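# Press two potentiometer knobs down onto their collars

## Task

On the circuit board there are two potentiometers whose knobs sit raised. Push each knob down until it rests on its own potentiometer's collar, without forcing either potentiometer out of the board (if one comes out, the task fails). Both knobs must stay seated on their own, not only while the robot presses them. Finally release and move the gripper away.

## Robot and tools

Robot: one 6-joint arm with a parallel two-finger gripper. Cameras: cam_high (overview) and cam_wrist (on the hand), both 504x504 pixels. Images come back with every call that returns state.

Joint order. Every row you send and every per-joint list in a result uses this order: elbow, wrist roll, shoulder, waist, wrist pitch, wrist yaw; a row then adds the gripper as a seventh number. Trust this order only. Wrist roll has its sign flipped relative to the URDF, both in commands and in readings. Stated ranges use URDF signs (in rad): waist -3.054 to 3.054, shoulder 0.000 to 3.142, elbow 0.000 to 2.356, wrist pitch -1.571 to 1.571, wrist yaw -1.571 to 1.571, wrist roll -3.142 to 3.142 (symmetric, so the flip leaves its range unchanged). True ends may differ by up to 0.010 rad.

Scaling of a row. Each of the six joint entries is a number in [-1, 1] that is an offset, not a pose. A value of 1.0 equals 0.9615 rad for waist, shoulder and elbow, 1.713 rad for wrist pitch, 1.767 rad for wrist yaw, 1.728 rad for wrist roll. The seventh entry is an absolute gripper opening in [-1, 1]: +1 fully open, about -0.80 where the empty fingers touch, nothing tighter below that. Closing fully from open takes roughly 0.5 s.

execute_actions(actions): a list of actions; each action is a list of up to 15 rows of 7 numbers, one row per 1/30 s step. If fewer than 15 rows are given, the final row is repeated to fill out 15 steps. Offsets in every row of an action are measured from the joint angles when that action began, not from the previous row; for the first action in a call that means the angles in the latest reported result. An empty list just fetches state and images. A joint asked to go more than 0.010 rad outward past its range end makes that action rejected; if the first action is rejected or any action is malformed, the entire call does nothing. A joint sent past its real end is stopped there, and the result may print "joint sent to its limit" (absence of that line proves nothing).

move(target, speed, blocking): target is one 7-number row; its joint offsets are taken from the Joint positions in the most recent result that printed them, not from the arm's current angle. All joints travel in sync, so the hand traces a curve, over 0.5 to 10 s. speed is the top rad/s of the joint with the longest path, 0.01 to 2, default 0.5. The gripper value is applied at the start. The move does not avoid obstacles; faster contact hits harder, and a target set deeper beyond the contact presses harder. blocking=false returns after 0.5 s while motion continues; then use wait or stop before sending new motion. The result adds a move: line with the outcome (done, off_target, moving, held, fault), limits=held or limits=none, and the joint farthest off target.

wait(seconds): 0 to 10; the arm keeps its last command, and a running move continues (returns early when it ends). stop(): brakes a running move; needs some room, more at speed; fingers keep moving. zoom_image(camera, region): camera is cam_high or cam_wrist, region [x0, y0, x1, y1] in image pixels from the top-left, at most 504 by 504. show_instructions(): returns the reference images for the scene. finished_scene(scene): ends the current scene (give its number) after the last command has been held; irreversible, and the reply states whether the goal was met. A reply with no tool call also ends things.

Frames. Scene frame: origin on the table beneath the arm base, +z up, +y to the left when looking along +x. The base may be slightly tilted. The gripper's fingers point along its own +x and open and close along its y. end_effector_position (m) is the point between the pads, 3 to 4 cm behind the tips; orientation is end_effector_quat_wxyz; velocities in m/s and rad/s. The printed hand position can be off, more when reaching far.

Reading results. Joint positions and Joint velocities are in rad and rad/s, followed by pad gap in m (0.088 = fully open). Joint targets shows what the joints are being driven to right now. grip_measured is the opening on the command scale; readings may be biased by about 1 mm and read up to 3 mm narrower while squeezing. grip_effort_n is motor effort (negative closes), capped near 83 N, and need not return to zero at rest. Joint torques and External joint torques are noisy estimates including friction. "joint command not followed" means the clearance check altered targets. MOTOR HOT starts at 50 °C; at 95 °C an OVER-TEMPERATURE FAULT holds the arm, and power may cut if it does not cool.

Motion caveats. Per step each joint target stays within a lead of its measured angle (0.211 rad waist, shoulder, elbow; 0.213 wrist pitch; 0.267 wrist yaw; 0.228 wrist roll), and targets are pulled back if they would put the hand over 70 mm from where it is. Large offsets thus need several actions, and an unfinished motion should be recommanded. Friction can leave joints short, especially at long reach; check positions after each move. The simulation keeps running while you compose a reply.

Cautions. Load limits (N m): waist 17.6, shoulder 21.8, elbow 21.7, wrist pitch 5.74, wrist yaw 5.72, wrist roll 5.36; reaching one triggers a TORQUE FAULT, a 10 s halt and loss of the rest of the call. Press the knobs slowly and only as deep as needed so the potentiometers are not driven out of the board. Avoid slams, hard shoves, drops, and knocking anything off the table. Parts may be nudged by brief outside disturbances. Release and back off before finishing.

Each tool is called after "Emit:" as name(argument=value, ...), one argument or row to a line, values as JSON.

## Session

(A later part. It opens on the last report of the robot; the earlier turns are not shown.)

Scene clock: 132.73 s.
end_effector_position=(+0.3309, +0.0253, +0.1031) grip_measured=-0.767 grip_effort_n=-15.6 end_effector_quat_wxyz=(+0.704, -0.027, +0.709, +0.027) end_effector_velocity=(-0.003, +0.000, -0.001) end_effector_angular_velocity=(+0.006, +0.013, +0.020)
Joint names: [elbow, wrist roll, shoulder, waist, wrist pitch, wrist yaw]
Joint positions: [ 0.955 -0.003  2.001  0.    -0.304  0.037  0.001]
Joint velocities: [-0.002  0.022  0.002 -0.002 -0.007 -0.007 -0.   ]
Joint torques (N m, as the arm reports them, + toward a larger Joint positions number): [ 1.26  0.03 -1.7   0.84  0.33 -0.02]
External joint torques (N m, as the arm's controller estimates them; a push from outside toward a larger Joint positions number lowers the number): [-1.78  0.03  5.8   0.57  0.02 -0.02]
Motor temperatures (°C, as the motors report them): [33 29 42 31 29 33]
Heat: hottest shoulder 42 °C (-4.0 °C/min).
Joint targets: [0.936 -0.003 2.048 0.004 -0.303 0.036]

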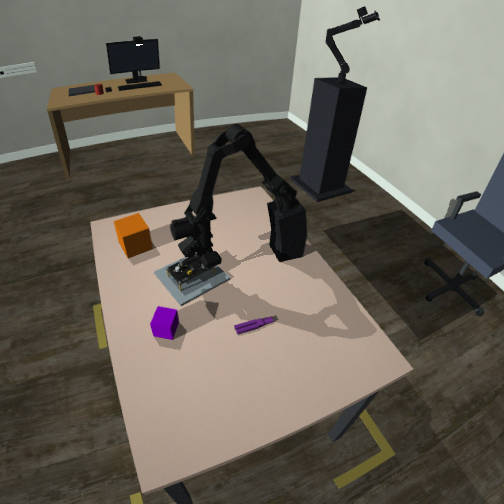

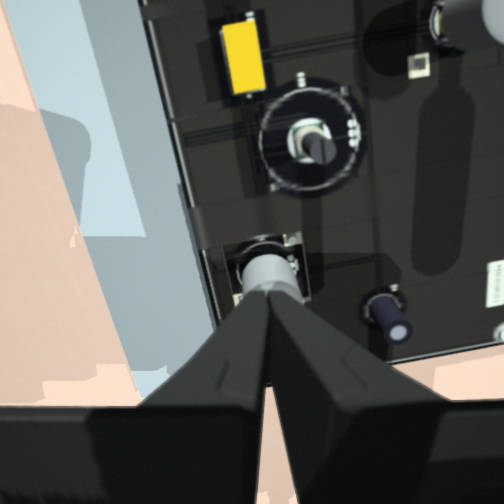

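Emit:
execute_actions(
  actions=[
    [[-0.020,0,0.0495,0.004,0.003,0,-0.77],[-0.020,0,0.0502,0.004,0.003,0,-0.77],[-0.020,0,0.051,0.004,0.003,0,-0.77],[-0.020,0,0.0517,0.004,0.003,0,-0.77],[-0.020,0,0.0525,0.004,0.003,0,-0.77]],
  ],
)

Scene clock: 136.97 s.
end_effector_position=(+0.3310, +0.0253, +0.1019) grip_measured=-0.767 grip_effort_n=-16.0 end_effector_quat_wxyz=(+0.704, -0.027, +0.709, +0.026) end_effector_velocity=(-0.000, +0.000, -0.001) end_effector_angular_velocity=(+0.007, -0.002, +0.019)
Joint names: [elbow, wrist roll, shoulder, waist, wrist pitch, wrist yaw]
Joint positions: [ 0.955 -0.003  2.005  0.    -0.3    0.037  0.001]
Joint velocities: [-0.002  0.022  0.002 -0.002  0.007 -0.007 -0.   ]
Joint torques (N m, as the arm reports them, + toward a larger Joint positions number): [ 1.3   0.01 -1.53  0.76  0.37 -0.02]
External joint torques (N m, as the arm's controller estimates them; a push from outside toward a larger Joint positions number lowers the number): [-1.73  0.01  5.95  0.49  0.05 -0.02]
Motor temperatures (°C, as the motors report them): [33 29 42 31 29 33]
Heat: hottest shoulder 42 °C (-4.1 °C/min).
Joint targets: [0.936 -0.003 2.052 0.004 -0.299 0.037]

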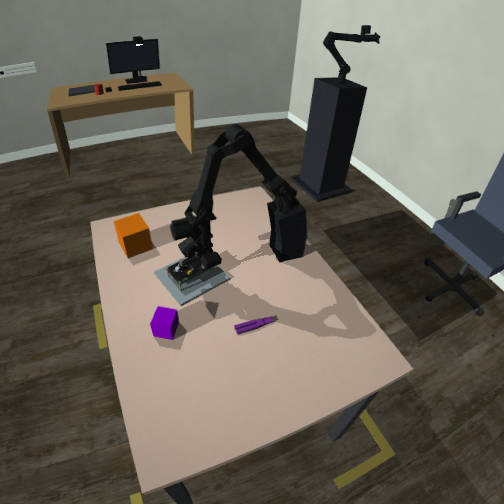

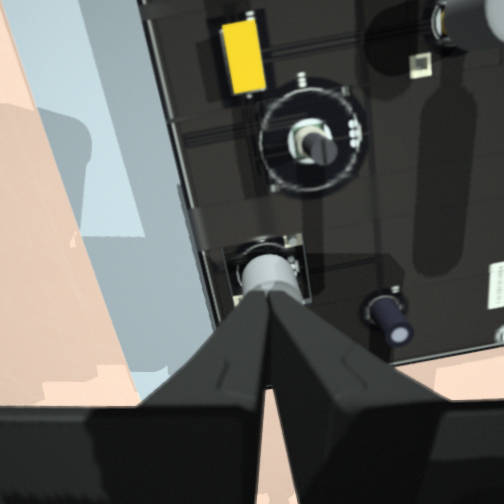

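Emit:
execute_actions(
  actions=[
    [[-0.020,0,0.0495,0.004,0.003,0,-0.77],[-0.020,0,0.0502,0.004,0.003,0,-0.77],[-0.020,0,0.051,0.004,0.003,0,-0.77],[-0.020,0,0.0517,0.004,0.003,0,-0.77],[-0.020,0,0.0525,0.004,0.003,0,-0.77]],
  ],
)

Scene clock: 140.60 s.
end_effector_position=(+0.3309, +0.0254, +0.1011) grip_measured=-0.767 grip_effort_n=-15.6 end_effector_quat_wxyz=(+0.704, -0.027, +0.709, +0.026) end_effector_velocity=(-0.002, +0.002, +0.000) end_effector_angular_velocity=(+0.021, +0.009, +0.005)
Joint names: [elbow, wrist roll, shoulder, waist, wrist pitch, wrist yaw]
Joint positions: [ 0.955 -0.003  2.008  0.    -0.297  0.037  0.001]
Joint velocities: [-0.002  0.007 -0.002 -0.002 -0.007 -0.022 -0.   ]
Joint torques (N m, as the arm reports them, + toward a larger Joint positions number): [ 1.39  0.02 -1.62  0.77  0.4   0.  ]
External joint torques (N m, as the arm's controller estimates them; a push from outside toward a larger Joint positions number lowers the number): [-1.6   0.02  5.9   0.45  0.09  0.01]
Motor temperatures (°C, as the motors report them): [33 29 41 31 29 33]
Heat: hottest shoulder 41 °C (-5.0 °C/min).
Joint targets: [0.936 -0.003 2.055 0.004 -0.295 0.037]

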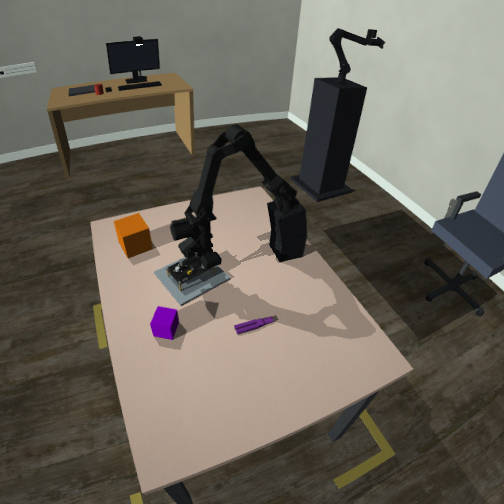

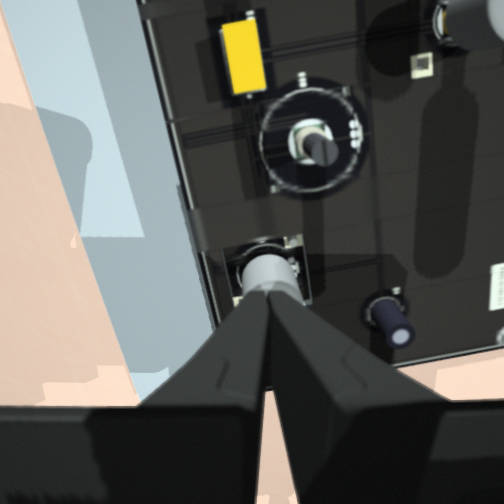

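Emit:
execute_actions(
  actions=[
    [[-0.020,0,0.0495,0.004,0.002,0,-0.77],[-0.020,0,0.0502,0.004,0.002,0,-0.77],[-0.020,0,0.051,0.004,0.002,0,-0.77],[-0.020,0,0.0517,0.004,0.002,0,-0.77],[-0.020,0,0.0525,0.004,0.002,0,-0.77]],
  ],
)

Scene clock: 144.43 s.
end_effector_position=(+0.3308, +0.0253, +0.1006) grip_measured=-0.767 grip_effort_n=-15.6 end_effector_quat_wxyz=(+0.704, -0.028, +0.709, +0.026) end_effector_velocity=(-0.004, -0.002, -0.000) end_effector_angular_velocity=(-0.010, +0.021, +0.006)
Joint names: [elbow, wrist roll, shoulder, waist, wrist pitch, wrist yaw]
Joint positions: [ 0.955 -0.003  2.009  0.    -0.296  0.037  0.001]
Joint velocities: [ 0.002  0.007  0.002 -0.002 -0.022  0.007 -0.   ]
Joint torques (N m, as the arm reports them, + toward a larger Joint positions number): [ 1.3   0.01 -1.33  0.78  0.44 -0.02]
External joint torques (N m, as the arm's controller estimates them; a push from outside toward a larger Joint positions number lowers the number): [-1.66  0.01  6.13  0.51  0.14 -0.01]
Motor temperatures (°C, as the motors report them): [33 29 41 31 29 33]
Heat: hottest shoulder 41 °C (-5.0 °C/min).
Joint targets: [0.936 -0.003 2.058 0.004 -0.294 0.037]

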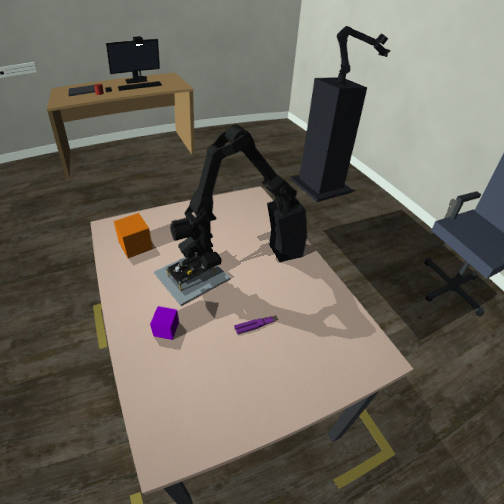

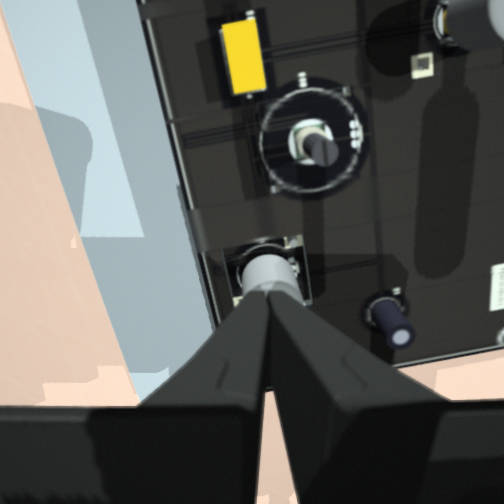

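Emit:
execute_actions(
  actions=[
    [[-0.020,0,0.051,0.004,0.001,0,-0.77],[-0.020,0,0.0515,0.004,0.001,0,-0.77],[-0.020,0,0.052,0.004,0.001,0,-0.77],[-0.020,0,0.0525,0.004,0.001,0,-0.77],[-0.020,0,0.053,0.004,0.001,0,-0.77]],
  ],
)

Scene clock: 148.70 s.
end_effector_position=(+0.3307, +0.0253, +0.1005) grip_measured=-0.767 grip_effort_n=-15.6 end_effector_quat_wxyz=(+0.704, -0.028, +0.709, +0.026) end_effector_velocity=(-0.003, +0.000, -0.001) end_effector_angular_velocity=(+0.006, +0.013, +0.020)
Joint names: [elbow, wrist roll, shoulder, waist, wrist pitch, wrist yaw]
Joint positions: [ 0.955 -0.003  2.01   0.    -0.296  0.037  0.001]
Joint velocities: [-0.002  0.022  0.002 -0.002 -0.007 -0.007 -0.   ]
Joint torques (N m, as the arm reports them, + toward a larger Joint positions number): [ 1.3   0.01 -1.09  0.78  0.4  -0.03]
External joint torques (N m, as the arm's controller estimates them; a push from outside toward a larger Joint positions number lowers the number): [-1.68  0.01  6.37  0.51  0.09 -0.02]
Motor temperatures (°C, as the motors report them): [33 29 41 31 29 33]
Heat: hottest shoulder 41 °C (-5.0 °C/min).
Joint targets: [0.936 -0.003 2.060 0.004 -0.294 0.037]

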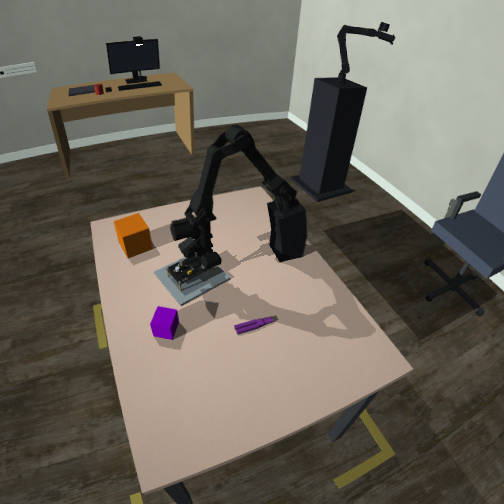

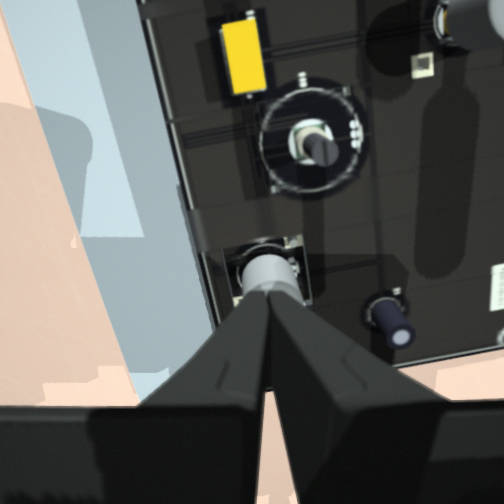

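Emit:
move(
  target=[0.03, 0, -0.11, 0, -0.066, 0, -0.77],
  speed=0.25,
)

Scene clock: 155.50 s.
end_effector_position=(+0.3354, +0.0246, +0.1309) grip_measured=-0.767 grip_effort_n=-15.6 end_effector_quat_wxyz=(+0.705, -0.028, +0.708, +0.026) end_effector_velocity=(-0.002, +0.000, +0.000) end_effector_angular_velocity=(+0.006, +0.008, +0.005)
Joint names: [elbow, wrist roll, shoulder, waist, wrist pitch, wrist yaw]
Joint positions: [ 0.976 -0.003  1.916  0.    -0.407  0.037  0.001]
Joint velocities: [-0.002  0.007 -0.002 -0.002 -0.007 -0.007 -0.   ]
Joint torques (N m, as the arm reports them, + toward a larger Joint positions number): [ 4.35  0.03 -8.55  0.26  0.17  0.  ]
External joint torques (N m, as the arm's controller estimates them; a push from outside toward a larger Joint positions number lowers the number): [ 0.82  0.03 -1.08  0.01 -0.16  0.01]
Motor temperatures (°C, as the motors report them): [33 29 41 31 29 32]
Heat: hottest shoulder 41 °C (-5.1 °C/min).
Joint targets: [0.984 -0.003 1.904 0.000 -0.409 0.037]
move: off_target; limits=none; farthest joint: the shoulder, 0.011 radians from its target (0.106 radians at the start)

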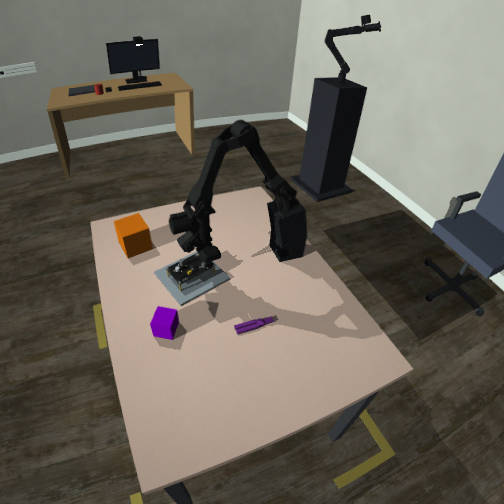

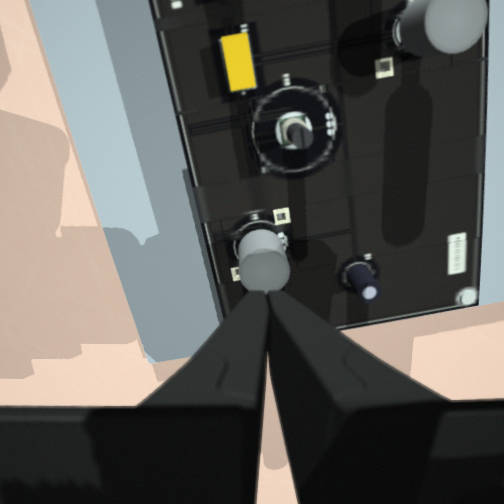

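Emit:
execute_actions(
  actions=[],
)

Scene clock: 172.60 s.
end_effector_position=(+0.3353, +0.0246, +0.1309) grip_measured=-0.767 grip_effort_n=-15.6 end_effector_quat_wxyz=(+0.705, -0.028, +0.708, +0.026) end_effector_velocity=(-0.002, +0.001, +0.000) end_effector_angular_velocity=(+0.020, +0.009, +0.015)
Joint names: [elbow, wrist roll, shoulder, waist, wrist pitch, wrist yaw]
Joint positions: [ 0.976 -0.003  1.916  0.    -0.408  0.037  0.001]
Joint velocities: [-0.002  0.022 -0.002 -0.007 -0.007 -0.022 -0.   ]
Joint torques (N m, as the arm reports them, + toward a larger Joint positions number): [ 4.36  0.03 -8.4   0.37  0.19  0.  ]
External joint torques (N m, as the arm's controller estimates them; a push from outside toward a larger Joint positions number lowers the number): [ 0.86  0.03 -0.95  0.09 -0.12  0.01]
Motor temperatures (°C, as the motors report them): [35 29 45 31 29 32]
Heat: hottest shoulder 45 °C (+1.0 °C/min).
Joint targets: [0.984 -0.003 1.904 0.000 -0.409 0.037]

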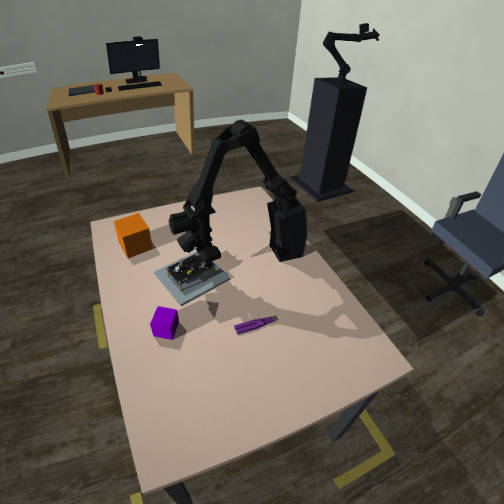

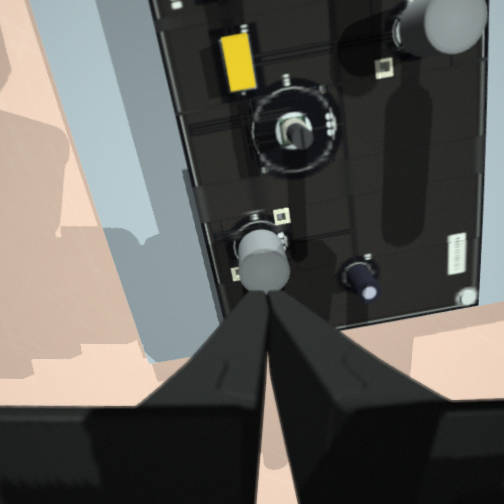

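Emit:
move(
  target=[0.42,0,0.16,-0.131,-0.144,-0.014,-0.77],
  speed=0.4,
)

Scene clock: 180.27 s.
end_effector_position=(+0.4113, -0.0186, +0.1501) grip_measured=-0.767 grip_effort_n=-15.6 end_effector_quat_wxyz=(+0.705, +0.013, +0.709, -0.018) end_effector_velocity=(+0.002, -0.002, +0.004) end_effector_angular_velocity=(-0.008, -0.007, +0.005)
Joint names: [elbow, wrist roll, shoulder, waist, wrist pitch, wrist yaw]
Joint positions: [ 1.367 -0.003  2.06  -0.123 -0.653  0.016  0.001]
Joint velocities: [ 0.007  0.007 -0.007 -0.002 -0.007  0.007 -0.   ]
Joint torques (N m, as the arm reports them, + toward a larger Joint positions number): [ 5.49  0.01 -7.75 -0.22  0.15 -0.1 ]
External joint torques (N m, as the arm's controller estimates them; a push from outside toward a larger Joint positions number lowers the number): [ 1.03  0.01  1.54 -0.29 -0.18 -0.09]
Motor temperatures (°C, as the motors report them): [35 29 46 31 29 32]
Heat: hottest shoulder 46 °C (+3.0 °C/min).
Joint targets: [1.380 -0.003 2.069 -0.126 -0.654 0.013]
move: off_target; limits=none; farthest joint: the elbow, 0.012 radians from its target (0.404 radians at the start)

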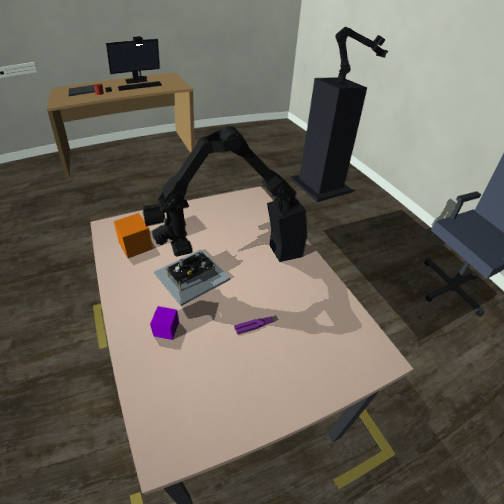

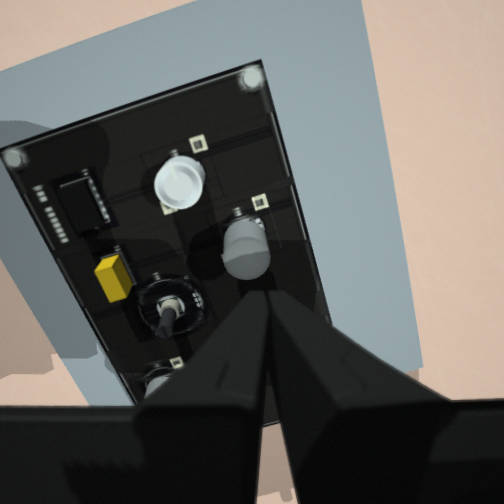

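Emit:
move(
  target=[-0.023,0,0.059,0.019,0.035,0,-0.77],
  speed=0.1,
)

Scene clock: 186.77 s.
end_effector_position=(+0.4100, -0.0121, +0.1298) grip_measured=-0.767 grip_effort_n=-15.6 end_effector_quat_wxyz=(+0.704, +0.009, +0.710, -0.012) end_effector_velocity=(-0.003, +0.000, -0.001) end_effector_angular_velocity=(+0.007, +0.012, +0.005)
Joint names: [elbow, wrist roll, shoulder, waist, wrist pitch, wrist yaw]
Joint positions: [ 1.354 -0.003  2.109 -0.108 -0.594  0.016  0.001]
Joint velocities: [-0.002  0.007  0.002 -0.002 -0.007 -0.007  0.   ]
Joint torques (N m, as the arm reports them, + toward a larger Joint positions number): [ 3.3   0.01 -8.08  0.44  0.35  0.  ]
External joint torques (N m, as the arm's controller estimates them; a push from outside toward a larger Joint positions number lowers the number): [-0.89  0.01  1.15  0.34  0.03  0.01]
Motor temperatures (°C, as the motors report them): [36 29 47 31 29 32]
Heat: hottest shoulder 47 °C (+4.0 °C/min).
Joint targets: [1.345 -0.003 2.117 -0.104 -0.593 0.016]
move: done; limits=none; farthest joint: the elbow, 0.009 radians from its target (0.023 radians at the start)

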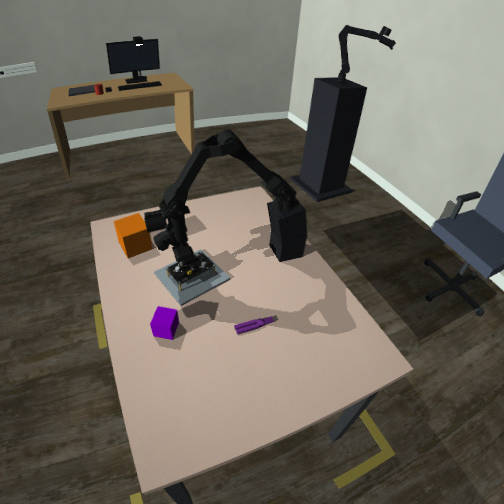

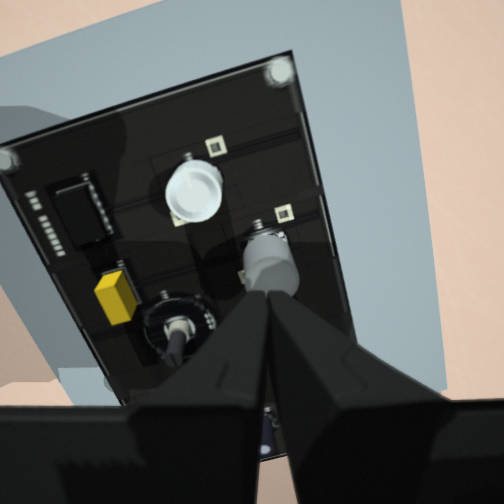

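Emit:
zoom_image(
  camera="cam_wrist",
  region=[210,200,330,320],
)

Region (210, 200, 330, 320) of cam_wrist's 504x504 image, scaled by 4.200, with more detail than that image has.

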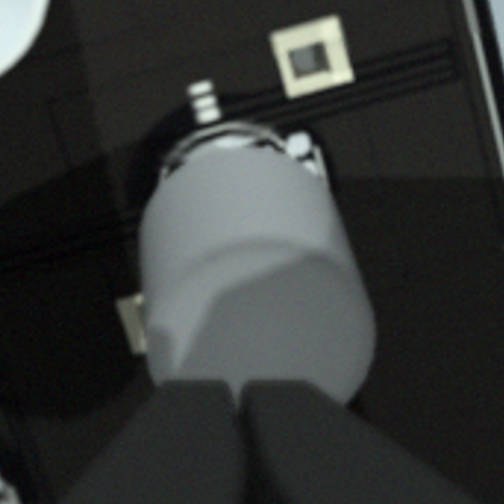

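Emit:
move(
  target=[-0.017,0,0.036,-0.008,0.02,0,-0.77],
  speed=0.04,
)

Scene clock: 195.90 s.
end_effector_position=(+0.4088, -0.0137, +0.1189) grip_measured=-0.767 grip_effort_n=-15.6 end_effector_quat_wxyz=(+0.704, +0.010, +0.710, -0.014) end_effector_velocity=(+0.001, +0.000, +0.000) end_effector_angular_velocity=(+0.006, -0.008, -0.010)
Joint names: [elbow, wrist roll, shoulder, waist, wrist pitch, wrist yaw]
Joint positions: [ 1.346 -0.003  2.134 -0.112 -0.562  0.016  0.001]
Joint velocities: [-0.002 -0.007 -0.002 -0.002  0.007 -0.007  0.   ]
Joint torques (N m, as the arm reports them, + toward a larger Joint positions number): [ 3.29  0.   -7.83 -0.34  0.36 -0.03]
External joint torques (N m, as the arm's controller estimates them; a push from outside toward a larger Joint positions number lowers the number): [-0.81  0.    1.46 -0.38  0.05 -0.03]
Motor temperatures (°C, as the motors report them): [36 29 47 31 29 32]
Heat: hottest shoulder 47 °C (+5.1 °C/min).
Joint targets: [1.338 -0.003 2.143 -0.116 -0.560 0.016]
move: done; limits=none; farthest joint: the shoulder, 0.010 radians from its target (0.035 radians at the start)

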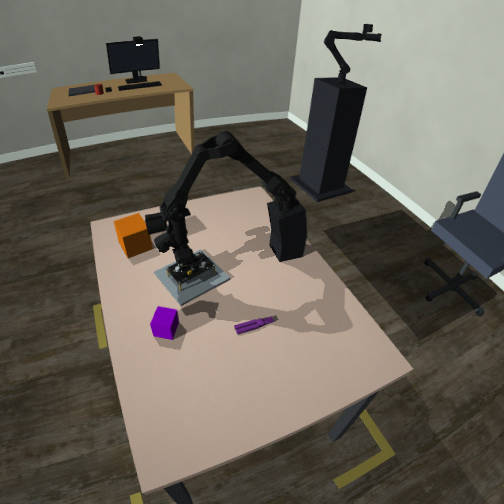

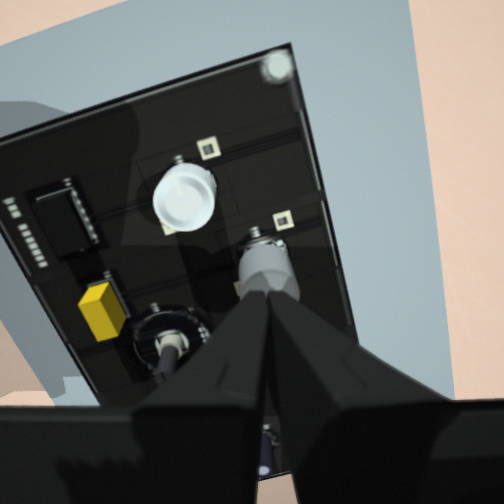

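Emit:
zoom_image(
  camera="cam_wrist",
  region=[210,200,330,320],
)

Region (210, 200, 330, 320) of cam_wrist's 504x504 image, scaled by 4.200, with more detail than that image has.

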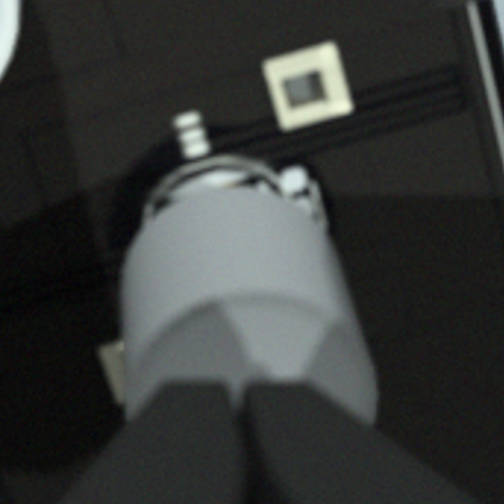

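Emit:
execute_actions(
  actions=[
    [[-0.009,0,0.010,-0.005,0.002,0,-0.77],[-0.009,0,0.011,-0.005,0.002,0,-0.77],[-0.009,0,0.012,-0.005,0.002,0,-0.77],[-0.009,0,0.013,-0.006,0.003,0,-0.77],[-0.010,0,0.014,-0.006,0.003,0,-0.77],[-0.010,0,0.015,-0.006,0.003,0,-0.77],[-0.010,0,0.016,-0.006,0.004,0,-0.77],[-0.010,0,0.017,-0.006,0.004,0,-0.77],[-0.010,0,0.017,-0.006,0.004,0,-0.77]],
    [[-0.009,0,0.011,-0.004,0.001,0,-0.77],[-0.009,0,0.012,-0.004,0.001,0,-0.77],[-0.009,0,0.013,-0.004,0.001,0,-0.77],[-0.009,0,0.014,-0.004,0.002,0,-0.77],[-0.010,0,0.015,-0.004,0.002,0,-0.77],[-0.010,0,0.016,-0.004,0.002,0,-0.77],[-0.010,0,0.017,-0.004,0.003,0,-0.77],[-0.010,0,0.017,-0.004,0.003,0,-0.77]],
  ],
)

Scene clock: 207.20 s.
end_effector_position=(+0.4080, -0.0144, +0.1154) grip_measured=-0.767 grip_effort_n=-15.6 end_effector_quat_wxyz=(+0.703, +0.011, +0.711, -0.015) end_effector_velocity=(-0.000, +0.000, +0.001) end_effector_angular_velocity=(+0.007, +0.002, -0.010)
Joint names: [elbow, wrist roll, shoulder, waist, wrist pitch, wrist yaw]
Joint positions: [ 1.346 -0.003  2.143 -0.114 -0.555  0.016  0.001]
Joint velocities: [ 0.002 -0.007 -0.002 -0.002 -0.007 -0.007 -0.   ]
Joint torques (N m, as the arm reports them, + toward a larger Joint positions number): [ 3.05  0.01 -7.36 -0.31  0.48  0.03]
External joint torques (N m, as the arm's controller estimates them; a push from outside toward a larger Joint positions number lowers the number): [-1.01  0.01  1.95 -0.4   0.16  0.04]
External joint torques at the end of the 1st action: [-0.89  0.01  1.41 -0.31  0.09  0.03]
Motor temperatures (°C, as the motors report them): [35 29 48 31 29 32]
Heat: hottest shoulder 48 °C (+7.0 °C/min).
Joint targets: [1.336 -0.003 2.157 -0.118 -0.552 0.016]

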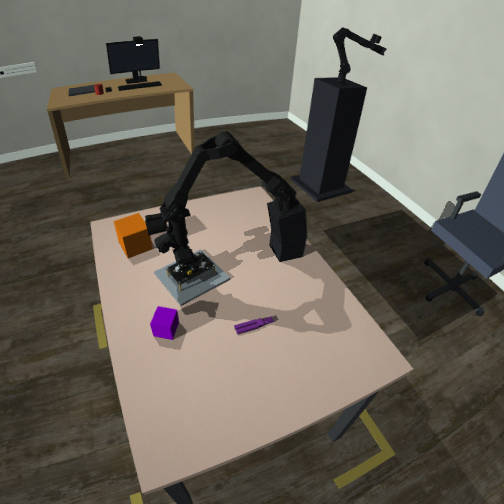

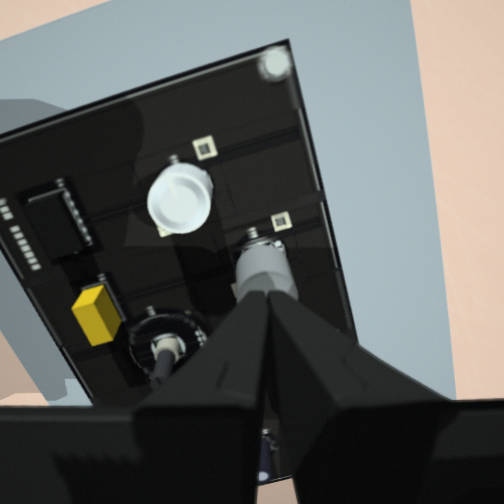

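Emit:
zoom_image(
  camera="cam_wrist",
  region=[210,200,330,320],
)

Region (210, 200, 330, 320) of cam_wrist's 504x504 image, scaled by 4.200, with more detail than that image has.

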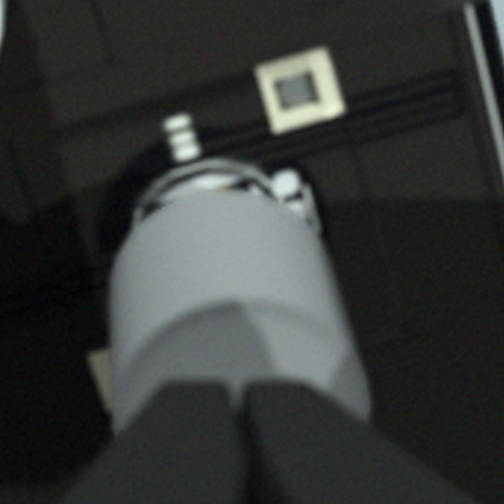

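Emit:
execute_actions(
  actions=[
    [[-0.010,0,0.015,-0.004,0.002,0,-0.77],[-0.010,0,0.016,-0.004,0.002,0,-0.77],[-0.010,0,0.017,-0.004,0.003,0,-0.77],[-0.010,0,0.018,-0.004,0.003,0,-0.77],[-0.011,0,0.019,-0.004,0.004,0,-0.77],[-0.011,0,0.020,-0.004,0.004,0,-0.77],[-0.011,0,0.021,-0.004,0.004,0,-0.77]],
    [[-0.011,0,0.019,-0.004,0.002,0,-0.77],[-0.011,0,0.020,-0.004,0.002,0,-0.77],[-0.012,0,0.021,-0.004,0.002,0,-0.77],[-0.012,0,0.022,-0.004,0.003,0,-0.77],[-0.012,0,0.023,-0.004,0.003,0,-0.77],[-0.012,0,0.024,-0.004,0.003,0,-0.77],[-0.012,0,0.025,-0.004,0.003,0,-0.77]],
  ],
)

Scene clock: 219.83 s.
end_effector_position=(+0.4073, -0.0144, +0.1133) grip_measured=-0.767 grip_effort_n=-15.6 end_effector_quat_wxyz=(+0.702, +0.011, +0.712, -0.014) end_effector_velocity=(+0.001, +0.002, +0.000) end_effector_angular_velocity=(+0.008, -0.008, +0.010)
Joint names: [elbow, wrist roll, shoulder, waist, wrist pitch, wrist yaw]
Joint positions: [ 1.346 -0.003  2.149 -0.114 -0.553  0.016  0.001]
Joint velocities: [-0.002  0.007 -0.002  0.002  0.007 -0.007  0.   ]
Joint torques (N m, as the arm reports them, + toward a larger Joint positions number): [ 2.88  0.03 -6.46 -0.25  0.55  0.01]
External joint torques (N m, as the arm's controller estimates them; a push from outside toward a larger Joint positions number lowers the number): [-1.15  0.03  2.83 -0.4   0.24  0.02]
External joint torques at the end of the 1st action: [-1.06  0.01  2.43 -0.2   0.28  0.01]
Motor temperatures (°C, as the motors report them): [35 29 48 31 29 32]
Heat: hottest shoulder 48 °C (+6.1 °C/min).
Joint targets: [1.334 -0.003 2.170 -0.118 -0.548 0.016]

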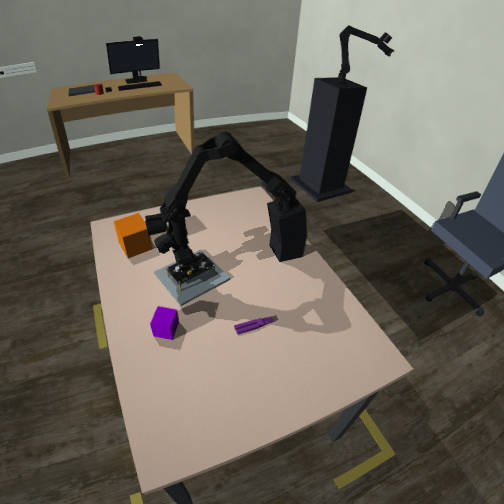

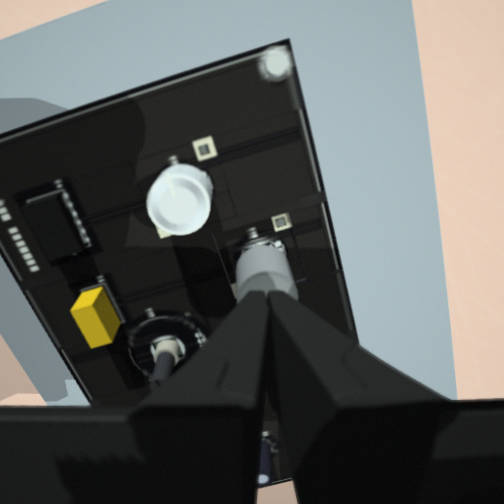

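Emit:
execute_actions(
  actions=[
    [[-0.013,0,0.022,-0.004,0.003,0,-0.77],[-0.013,0,0.023,-0.004,0.003,0,-0.77],[-0.013,0,0.024,-0.004,0.003,0,-0.77],[-0.013,0,0.025,-0.004,0.004,0,-0.77],[-0.013,0,0.026,-0.004,0.004,0,-0.77],[-0.014,0,0.027,-0.004,0.004,0,-0.77],[-0.014,0,0.028,-0.004,0.004,0,-0.77],[-0.014,0,0.029,-0.004,0.004,0,-0.77]],
    [[-0.014,0,0.027,-0.004,0.003,0,-0.77],[-0.014,0,0.028,-0.004,0.003,0,-0.77],[-0.015,0,0.029,-0.004,0.004,0,-0.77],[-0.015,0,0.030,-0.004,0.004,0,-0.77],[-0.015,0,0.031,-0.004,0.004,0,-0.77],[-0.015,0,0.032,-0.004,0.004,0,-0.77],[-0.015,0,0.033,-0.004,0.004,0,-0.77]],
  ],
)

Scene clock: 234.50 s.
end_effector_position=(+0.4067, -0.0144, +0.1114) grip_measured=-0.767 grip_effort_n=-15.6 end_effector_quat_wxyz=(+0.701, +0.011, +0.713, -0.014) end_effector_velocity=(-0.002, +0.000, +0.000) end_effector_angular_velocity=(+0.007, +0.007, +0.005)
Joint names: [elbow, wrist roll, shoulder, waist, wrist pitch, wrist yaw]
Joint positions: [ 1.346 -0.003  2.154 -0.114 -0.55   0.016  0.001]
Joint velocities: [-0.002  0.007 -0.002 -0.002 -0.007 -0.007 -0.   ]
Joint torques (N m, as the arm reports them, + toward a larger Joint positions number): [ 2.59  0.01 -5.49 -0.24  0.63  0.02]
External joint torques (N m, as the arm's controller estimates them; a push from outside toward a larger Joint positions number lowers the number): [-1.37  0.01  3.77 -0.27  0.35  0.02]
External joint torques at the end of the 1st action: [-1.19  0.01  3.28 -0.45  0.3   0.  ]
Motor temperatures (°C, as the motors report them): [35 29 48 31 30 32]
Heat: hottest shoulder 48 °C (+3.1 °C/min).
Joint targets: [1.331 -0.003 2.183 -0.118 -0.544 0.016]

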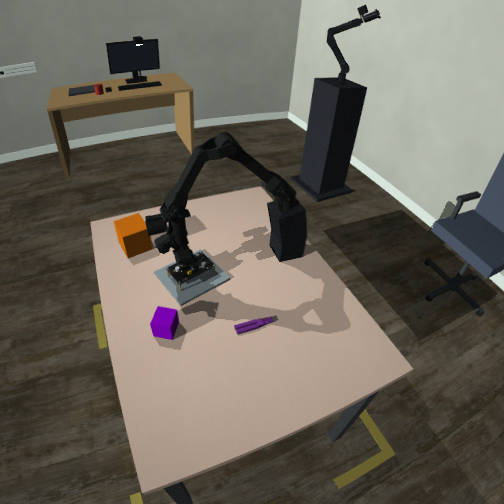

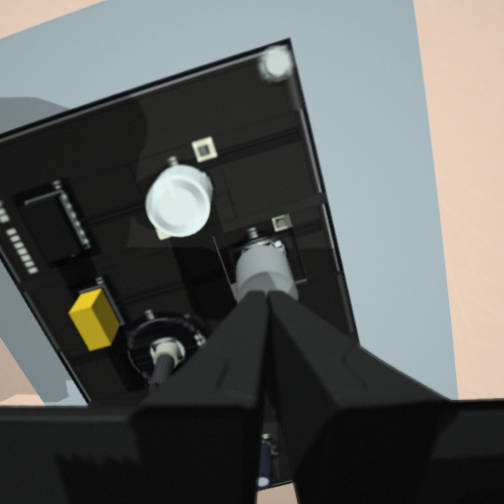

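Lag 0.029.

Emit:
execute_actions(
  actions=[
    [[-0.016,0,0.030,-0.004,0.004,0,-0.77],[-0.016,0,0.031,-0.004,0.004,0,-0.77],[-0.016,0,0.032,-0.004,0.004,0,-0.77],[-0.016,0,0.033,-0.004,0.005,0,-0.77],[-0.016,0,0.034,-0.004,0.005,0,-0.77],[-0.017,0,0.035,-0.004,0.005,0,-0.77],[-0.017,0,0.036,-0.004,0.005,0,-0.77],[-0.017,0,0.037,-0.004,0.005,0,-0.77]],
    [[-0.017,0,0.035,-0.004,0.004,0,-0.77],[-0.017,0,0.036,-0.004,0.004,0,-0.77],[-0.017,0,0.037,-0.004,0.005,0,-0.77],[-0.018,0,0.038,-0.004,0.005,0,-0.77],[-0.018,0,0.039,-0.004,0.005,0,-0.77],[-0.018,0,0.040,-0.004,0.005,0,-0.77]],
  ],
)

Scene clock: 240.57 s.
end_effector_position=(+0.4061, -0.0143, +0.1093) grip_measured=-0.767 grip_effort_n=-15.6 end_effector_quat_wxyz=(+0.700, +0.011, +0.714, -0.014) end_effector_velocity=(+0.001, -0.000, +0.000) end_effector_angular_velocity=(-0.007, -0.007, +0.010)
Joint names: [elbow, wrist roll, shoulder, waist, wrist pitch, wrist yaw]
Joint positions: [ 1.345 -0.003  2.16  -0.114 -0.546  0.016  0.001]
Joint velocities: [-0.002  0.007 -0.002  0.002  0.007  0.007 -0.   ]
Joint torques (N m, as the arm reports them, + toward a larger Joint positions number): [ 2.28  0.02 -4.77 -0.32  0.7   0.02]
External joint torques (N m, as the arm's controller estimates them; a push from outside toward a larger Joint positions number lowers the number): [-1.7   0.02  4.52 -0.45  0.4   0.02]
External joint torques at the end of the 1st action: [-1.46  0.03  4.15 -0.42  0.44  0.01]
Motor temperatures (°C, as the motors report them): [35 29 47 31 30 32]
Heat: hottest shoulder 47 °C (+1.0 °C/min).
Joint targets: [1.328 -0.003 2.195 -0.118 -0.540 0.016]

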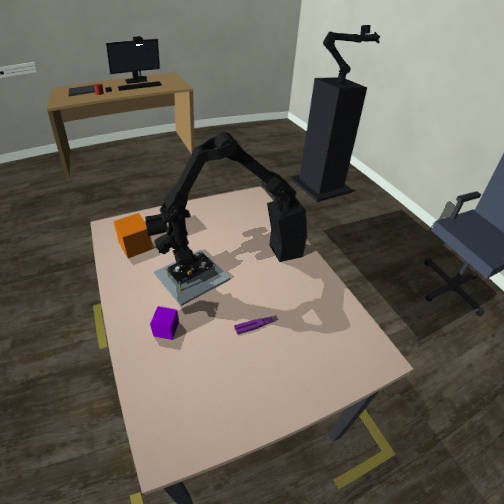

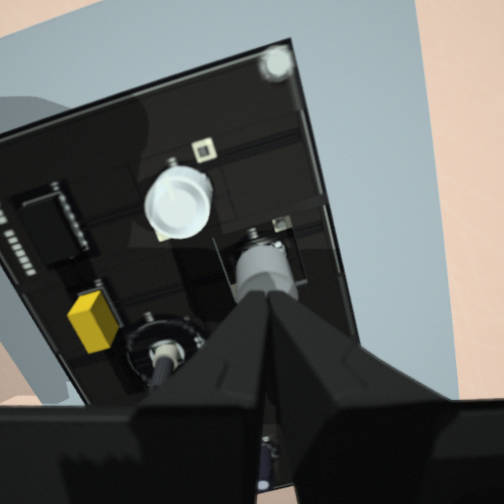

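Emit:
execute_actions(
  actions=[
    [[-0.018,0,0.037,-0.004,0.004,0,-0.77],[-0.018,0,0.038,-0.004,0.004,0,-0.77],[-0.018,0,0.039,-0.004,0.005,0,-0.77],[-0.018,0,0.040,-0.004,0.005,0,-0.77],[-0.018,0,0.041,-0.004,0.005,0,-0.77]],
  ],
)

Emit:
execute_actions(
  actions=[
    [[-0.019,0,0.037,-0.004,0.004,0,-0.77],[-0.019,0,0.038,-0.004,0.004,0,-0.77],[-0.019,0,0.039,-0.004,0.005,0,-0.77],[-0.019,0,0.040,-0.004,0.005,0,-0.77],[-0.019,0,0.041,-0.004,0.005,0,-0.77],[-0.019,0,0.042,-0.004,0.005,0,-0.77]],
  ],
)

Scene clock: 246.30 s.
end_effector_position=(+0.4059, -0.0143, +0.1080) grip_measured=-0.767 grip_effort_n=-15.6 end_effector_quat_wxyz=(+0.699, +0.011, +0.714, -0.014) end_effector_velocity=(-0.003, +0.000, -0.001) end_effector_angular_velocity=(+0.007, +0.012, +0.005)
Joint names: [elbow, wrist roll, shoulder, waist, wrist pitch, wrist yaw]
Joint positions: [ 1.345 -0.003  2.163 -0.114 -0.544  0.016  0.001]
Joint velocities: [-0.002  0.007  0.002 -0.002 -0.007 -0.007 -0.   ]
Joint torques (N m, as the arm reports them, + toward a larger Joint positions number): [ 2.26  0.01 -4.75 -0.29  0.63  0.  ]
External joint torques (N m, as the arm's controller estimates them; a push from outside toward a larger Joint positions number lowers the number): [-1.61  0.01  4.44 -0.39  0.35  0.01]
Motor temperatures (°C, as the motors report them): [34 29 47 31 30 32]
Heat: hottest shoulder 47 °C (+0.0 °C/min).
Joint targets: [1.328 -0.003 2.199 -0.118 -0.538 0.016]

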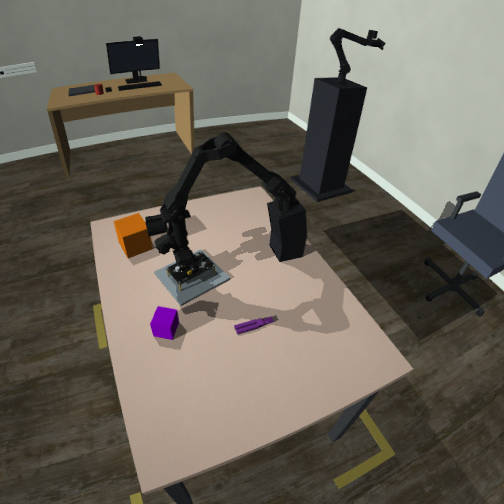

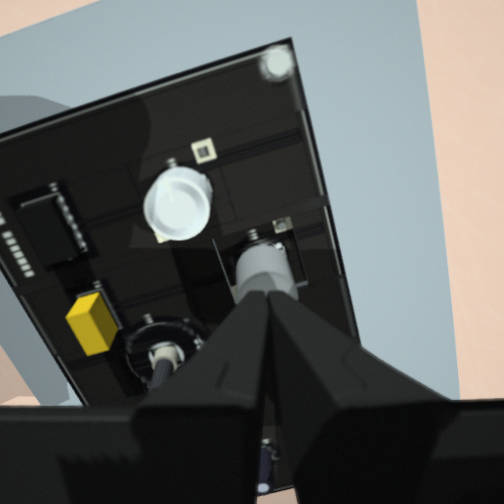

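Scene clock: 246.80 s.
end_effector_position=(+0.4060, -0.0143, +0.1068) grip_measured=-0.767 grip_effort_n=-15.6 end_effector_quat_wxyz=(+0.700, +0.011, +0.714, -0.014) end_effector_velocity=(-0.002, +0.000, +0.000) end_effector_angular_velocity=(+0.007, +0.007, +0.005)
Joint names: [elbow, wrist roll, shoulder, waist, wrist pitch, wrist yaw]
Joint positions: [ 1.345 -0.003  2.167 -0.114 -0.54   0.016  0.001]
Joint velocities: [-0.002  0.007 -0.002 -0.002 -0.007 -0.007 -0.   ]
Joint torques (N m, as the arm reports them, + toward a larger Joint positions number): [ 2.19  0.01 -4.65 -0.2   0.58 -0.02]
External joint torques (N m, as the arm's controller estimates them; a push from outside toward a larger Joint positions number lowers the number): [-1.77  0.01  4.7  -0.27  0.28 -0.02]
Motor temperatures (°C, as the motors report them): [34 29 47 31 30 32]
Heat: hottest shoulder 47 °C (+0.0 °C/min).
Joint targets: [1.327 -0.003 2.203 -0.118 -0.535 0.016]

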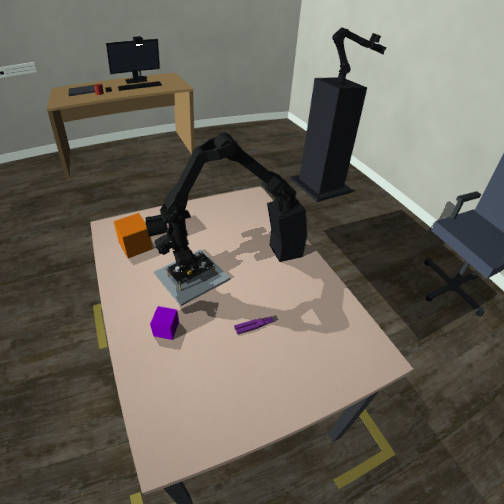

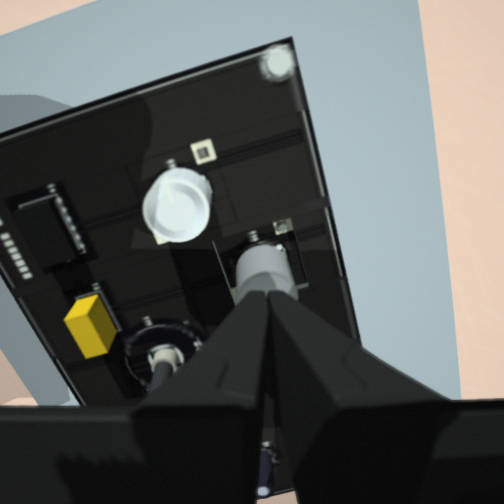

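Emit:
execute_actions(
  actions=[
    [[-0.019,0,0.038,-0.004,0.004,0,-0.77],[-0.019,0,0.039,-0.004,0.004,0,-0.77],[-0.019,0,0.040,-0.004,0.005,0,-0.77],[-0.019,0,0.041,-0.004,0.005,0,-0.77]],
  ],
)

Scene clock: 250.53 s.
end_effector_position=(+0.4060, -0.0143, +0.1056) grip_measured=-0.767 grip_effort_n=-15.6 end_effector_quat_wxyz=(+0.700, +0.011, +0.714, -0.014) end_effector_velocity=(-0.002, +0.000, -0.002) end_effector_angular_velocity=(+0.007, +0.002, +0.005)
Joint names: [elbow, wrist roll, shoulder, waist, wrist pitch, wrist yaw]
Joint positions: [ 1.345 -0.003  2.17  -0.114 -0.537  0.016  0.001]
Joint velocities: [-0.007  0.007  0.002 -0.002  0.007 -0.007 -0.   ]
Joint torques (N m, as the arm reports them, + toward a larger Joint positions number): [ 2.07 -0.01 -4.61 -0.28  0.6  -0.02]
External joint torques (N m, as the arm's controller estimates them; a push from outside toward a larger Joint positions number lowers the number): [-1.83 -0.01  4.65 -0.37  0.31 -0.01]
Motor temperatures (°C, as the motors report them): [34 29 47 31 30 32]
Heat: hottest shoulder 47 °C (+0.0 °C/min).
Joint targets: [1.327 -0.003 2.206 -0.118 -0.532 0.016]

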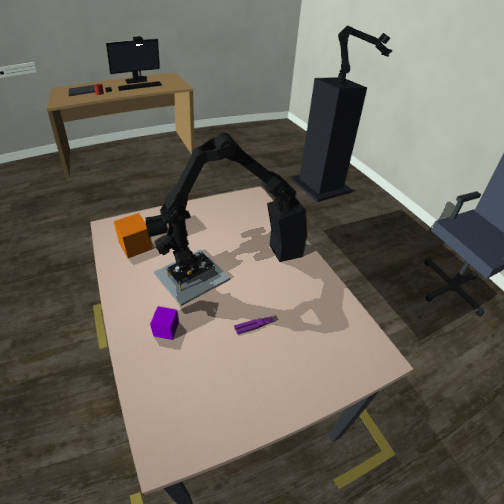

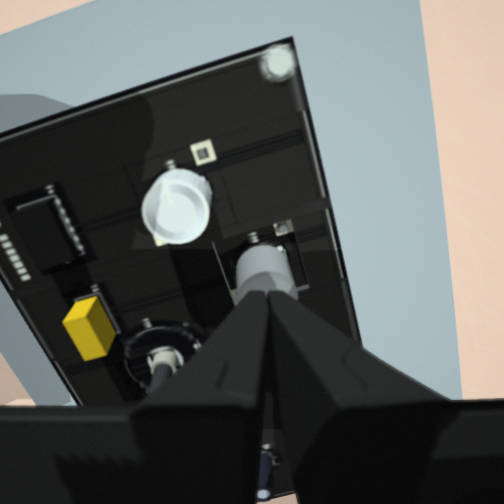

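Emit:
execute_actions(
  actions=[
    [[-0.019,0,0.038,-0.004,0.004,0,-0.77],[-0.019,0,0.039,-0.004,0.004,0,-0.77],[-0.019,0,0.040,-0.004,0.005,0,-0.77],[-0.019,0,0.041,-0.004,0.005,0,-0.77]],
  ],
)

Scene clock: 253.43 s.
end_effector_position=(+0.4059, -0.0143, +0.1045) grip_measured=-0.767 grip_effort_n=-15.6 end_effector_quat_wxyz=(+0.700, +0.011, +0.714, -0.014) end_effector_velocity=(-0.002, +0.000, +0.000) end_effector_angular_velocity=(+0.007, +0.007, +0.005)
Joint names: [elbow, wrist roll, shoulder, waist, wrist pitch, wrist yaw]
Joint positions: [ 1.344 -0.003  2.173 -0.114 -0.533  0.016  0.001]
Joint velocities: [-0.002  0.007 -0.002 -0.002 -0.007 -0.007 -0.   ]
Joint torques (N m, as the arm reports them, + toward a larger Joint positions number): [ 2.11  0.03 -4.57 -0.36  0.6   0.02]
External joint torques (N m, as the arm's controller estimates them; a push from outside toward a larger Joint positions number lowers the number): [-1.8   0.03  4.72 -0.45  0.32  0.02]
Motor temperatures (°C, as the motors report them): [34 29 46 31 30 32]
Heat: hottest shoulder 46 °C (-1.0 °C/min).
Joint targets: [1.326 -0.003 2.209 -0.118 -0.528 0.016]

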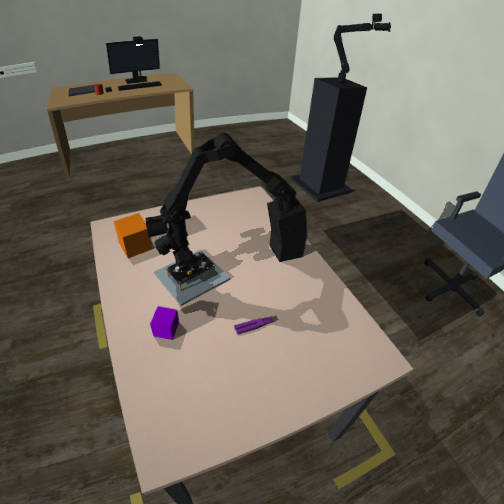

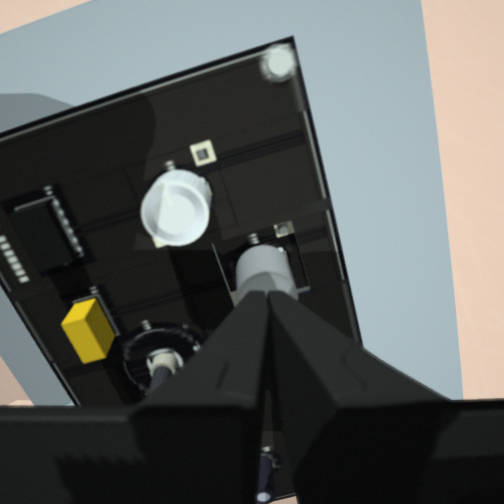

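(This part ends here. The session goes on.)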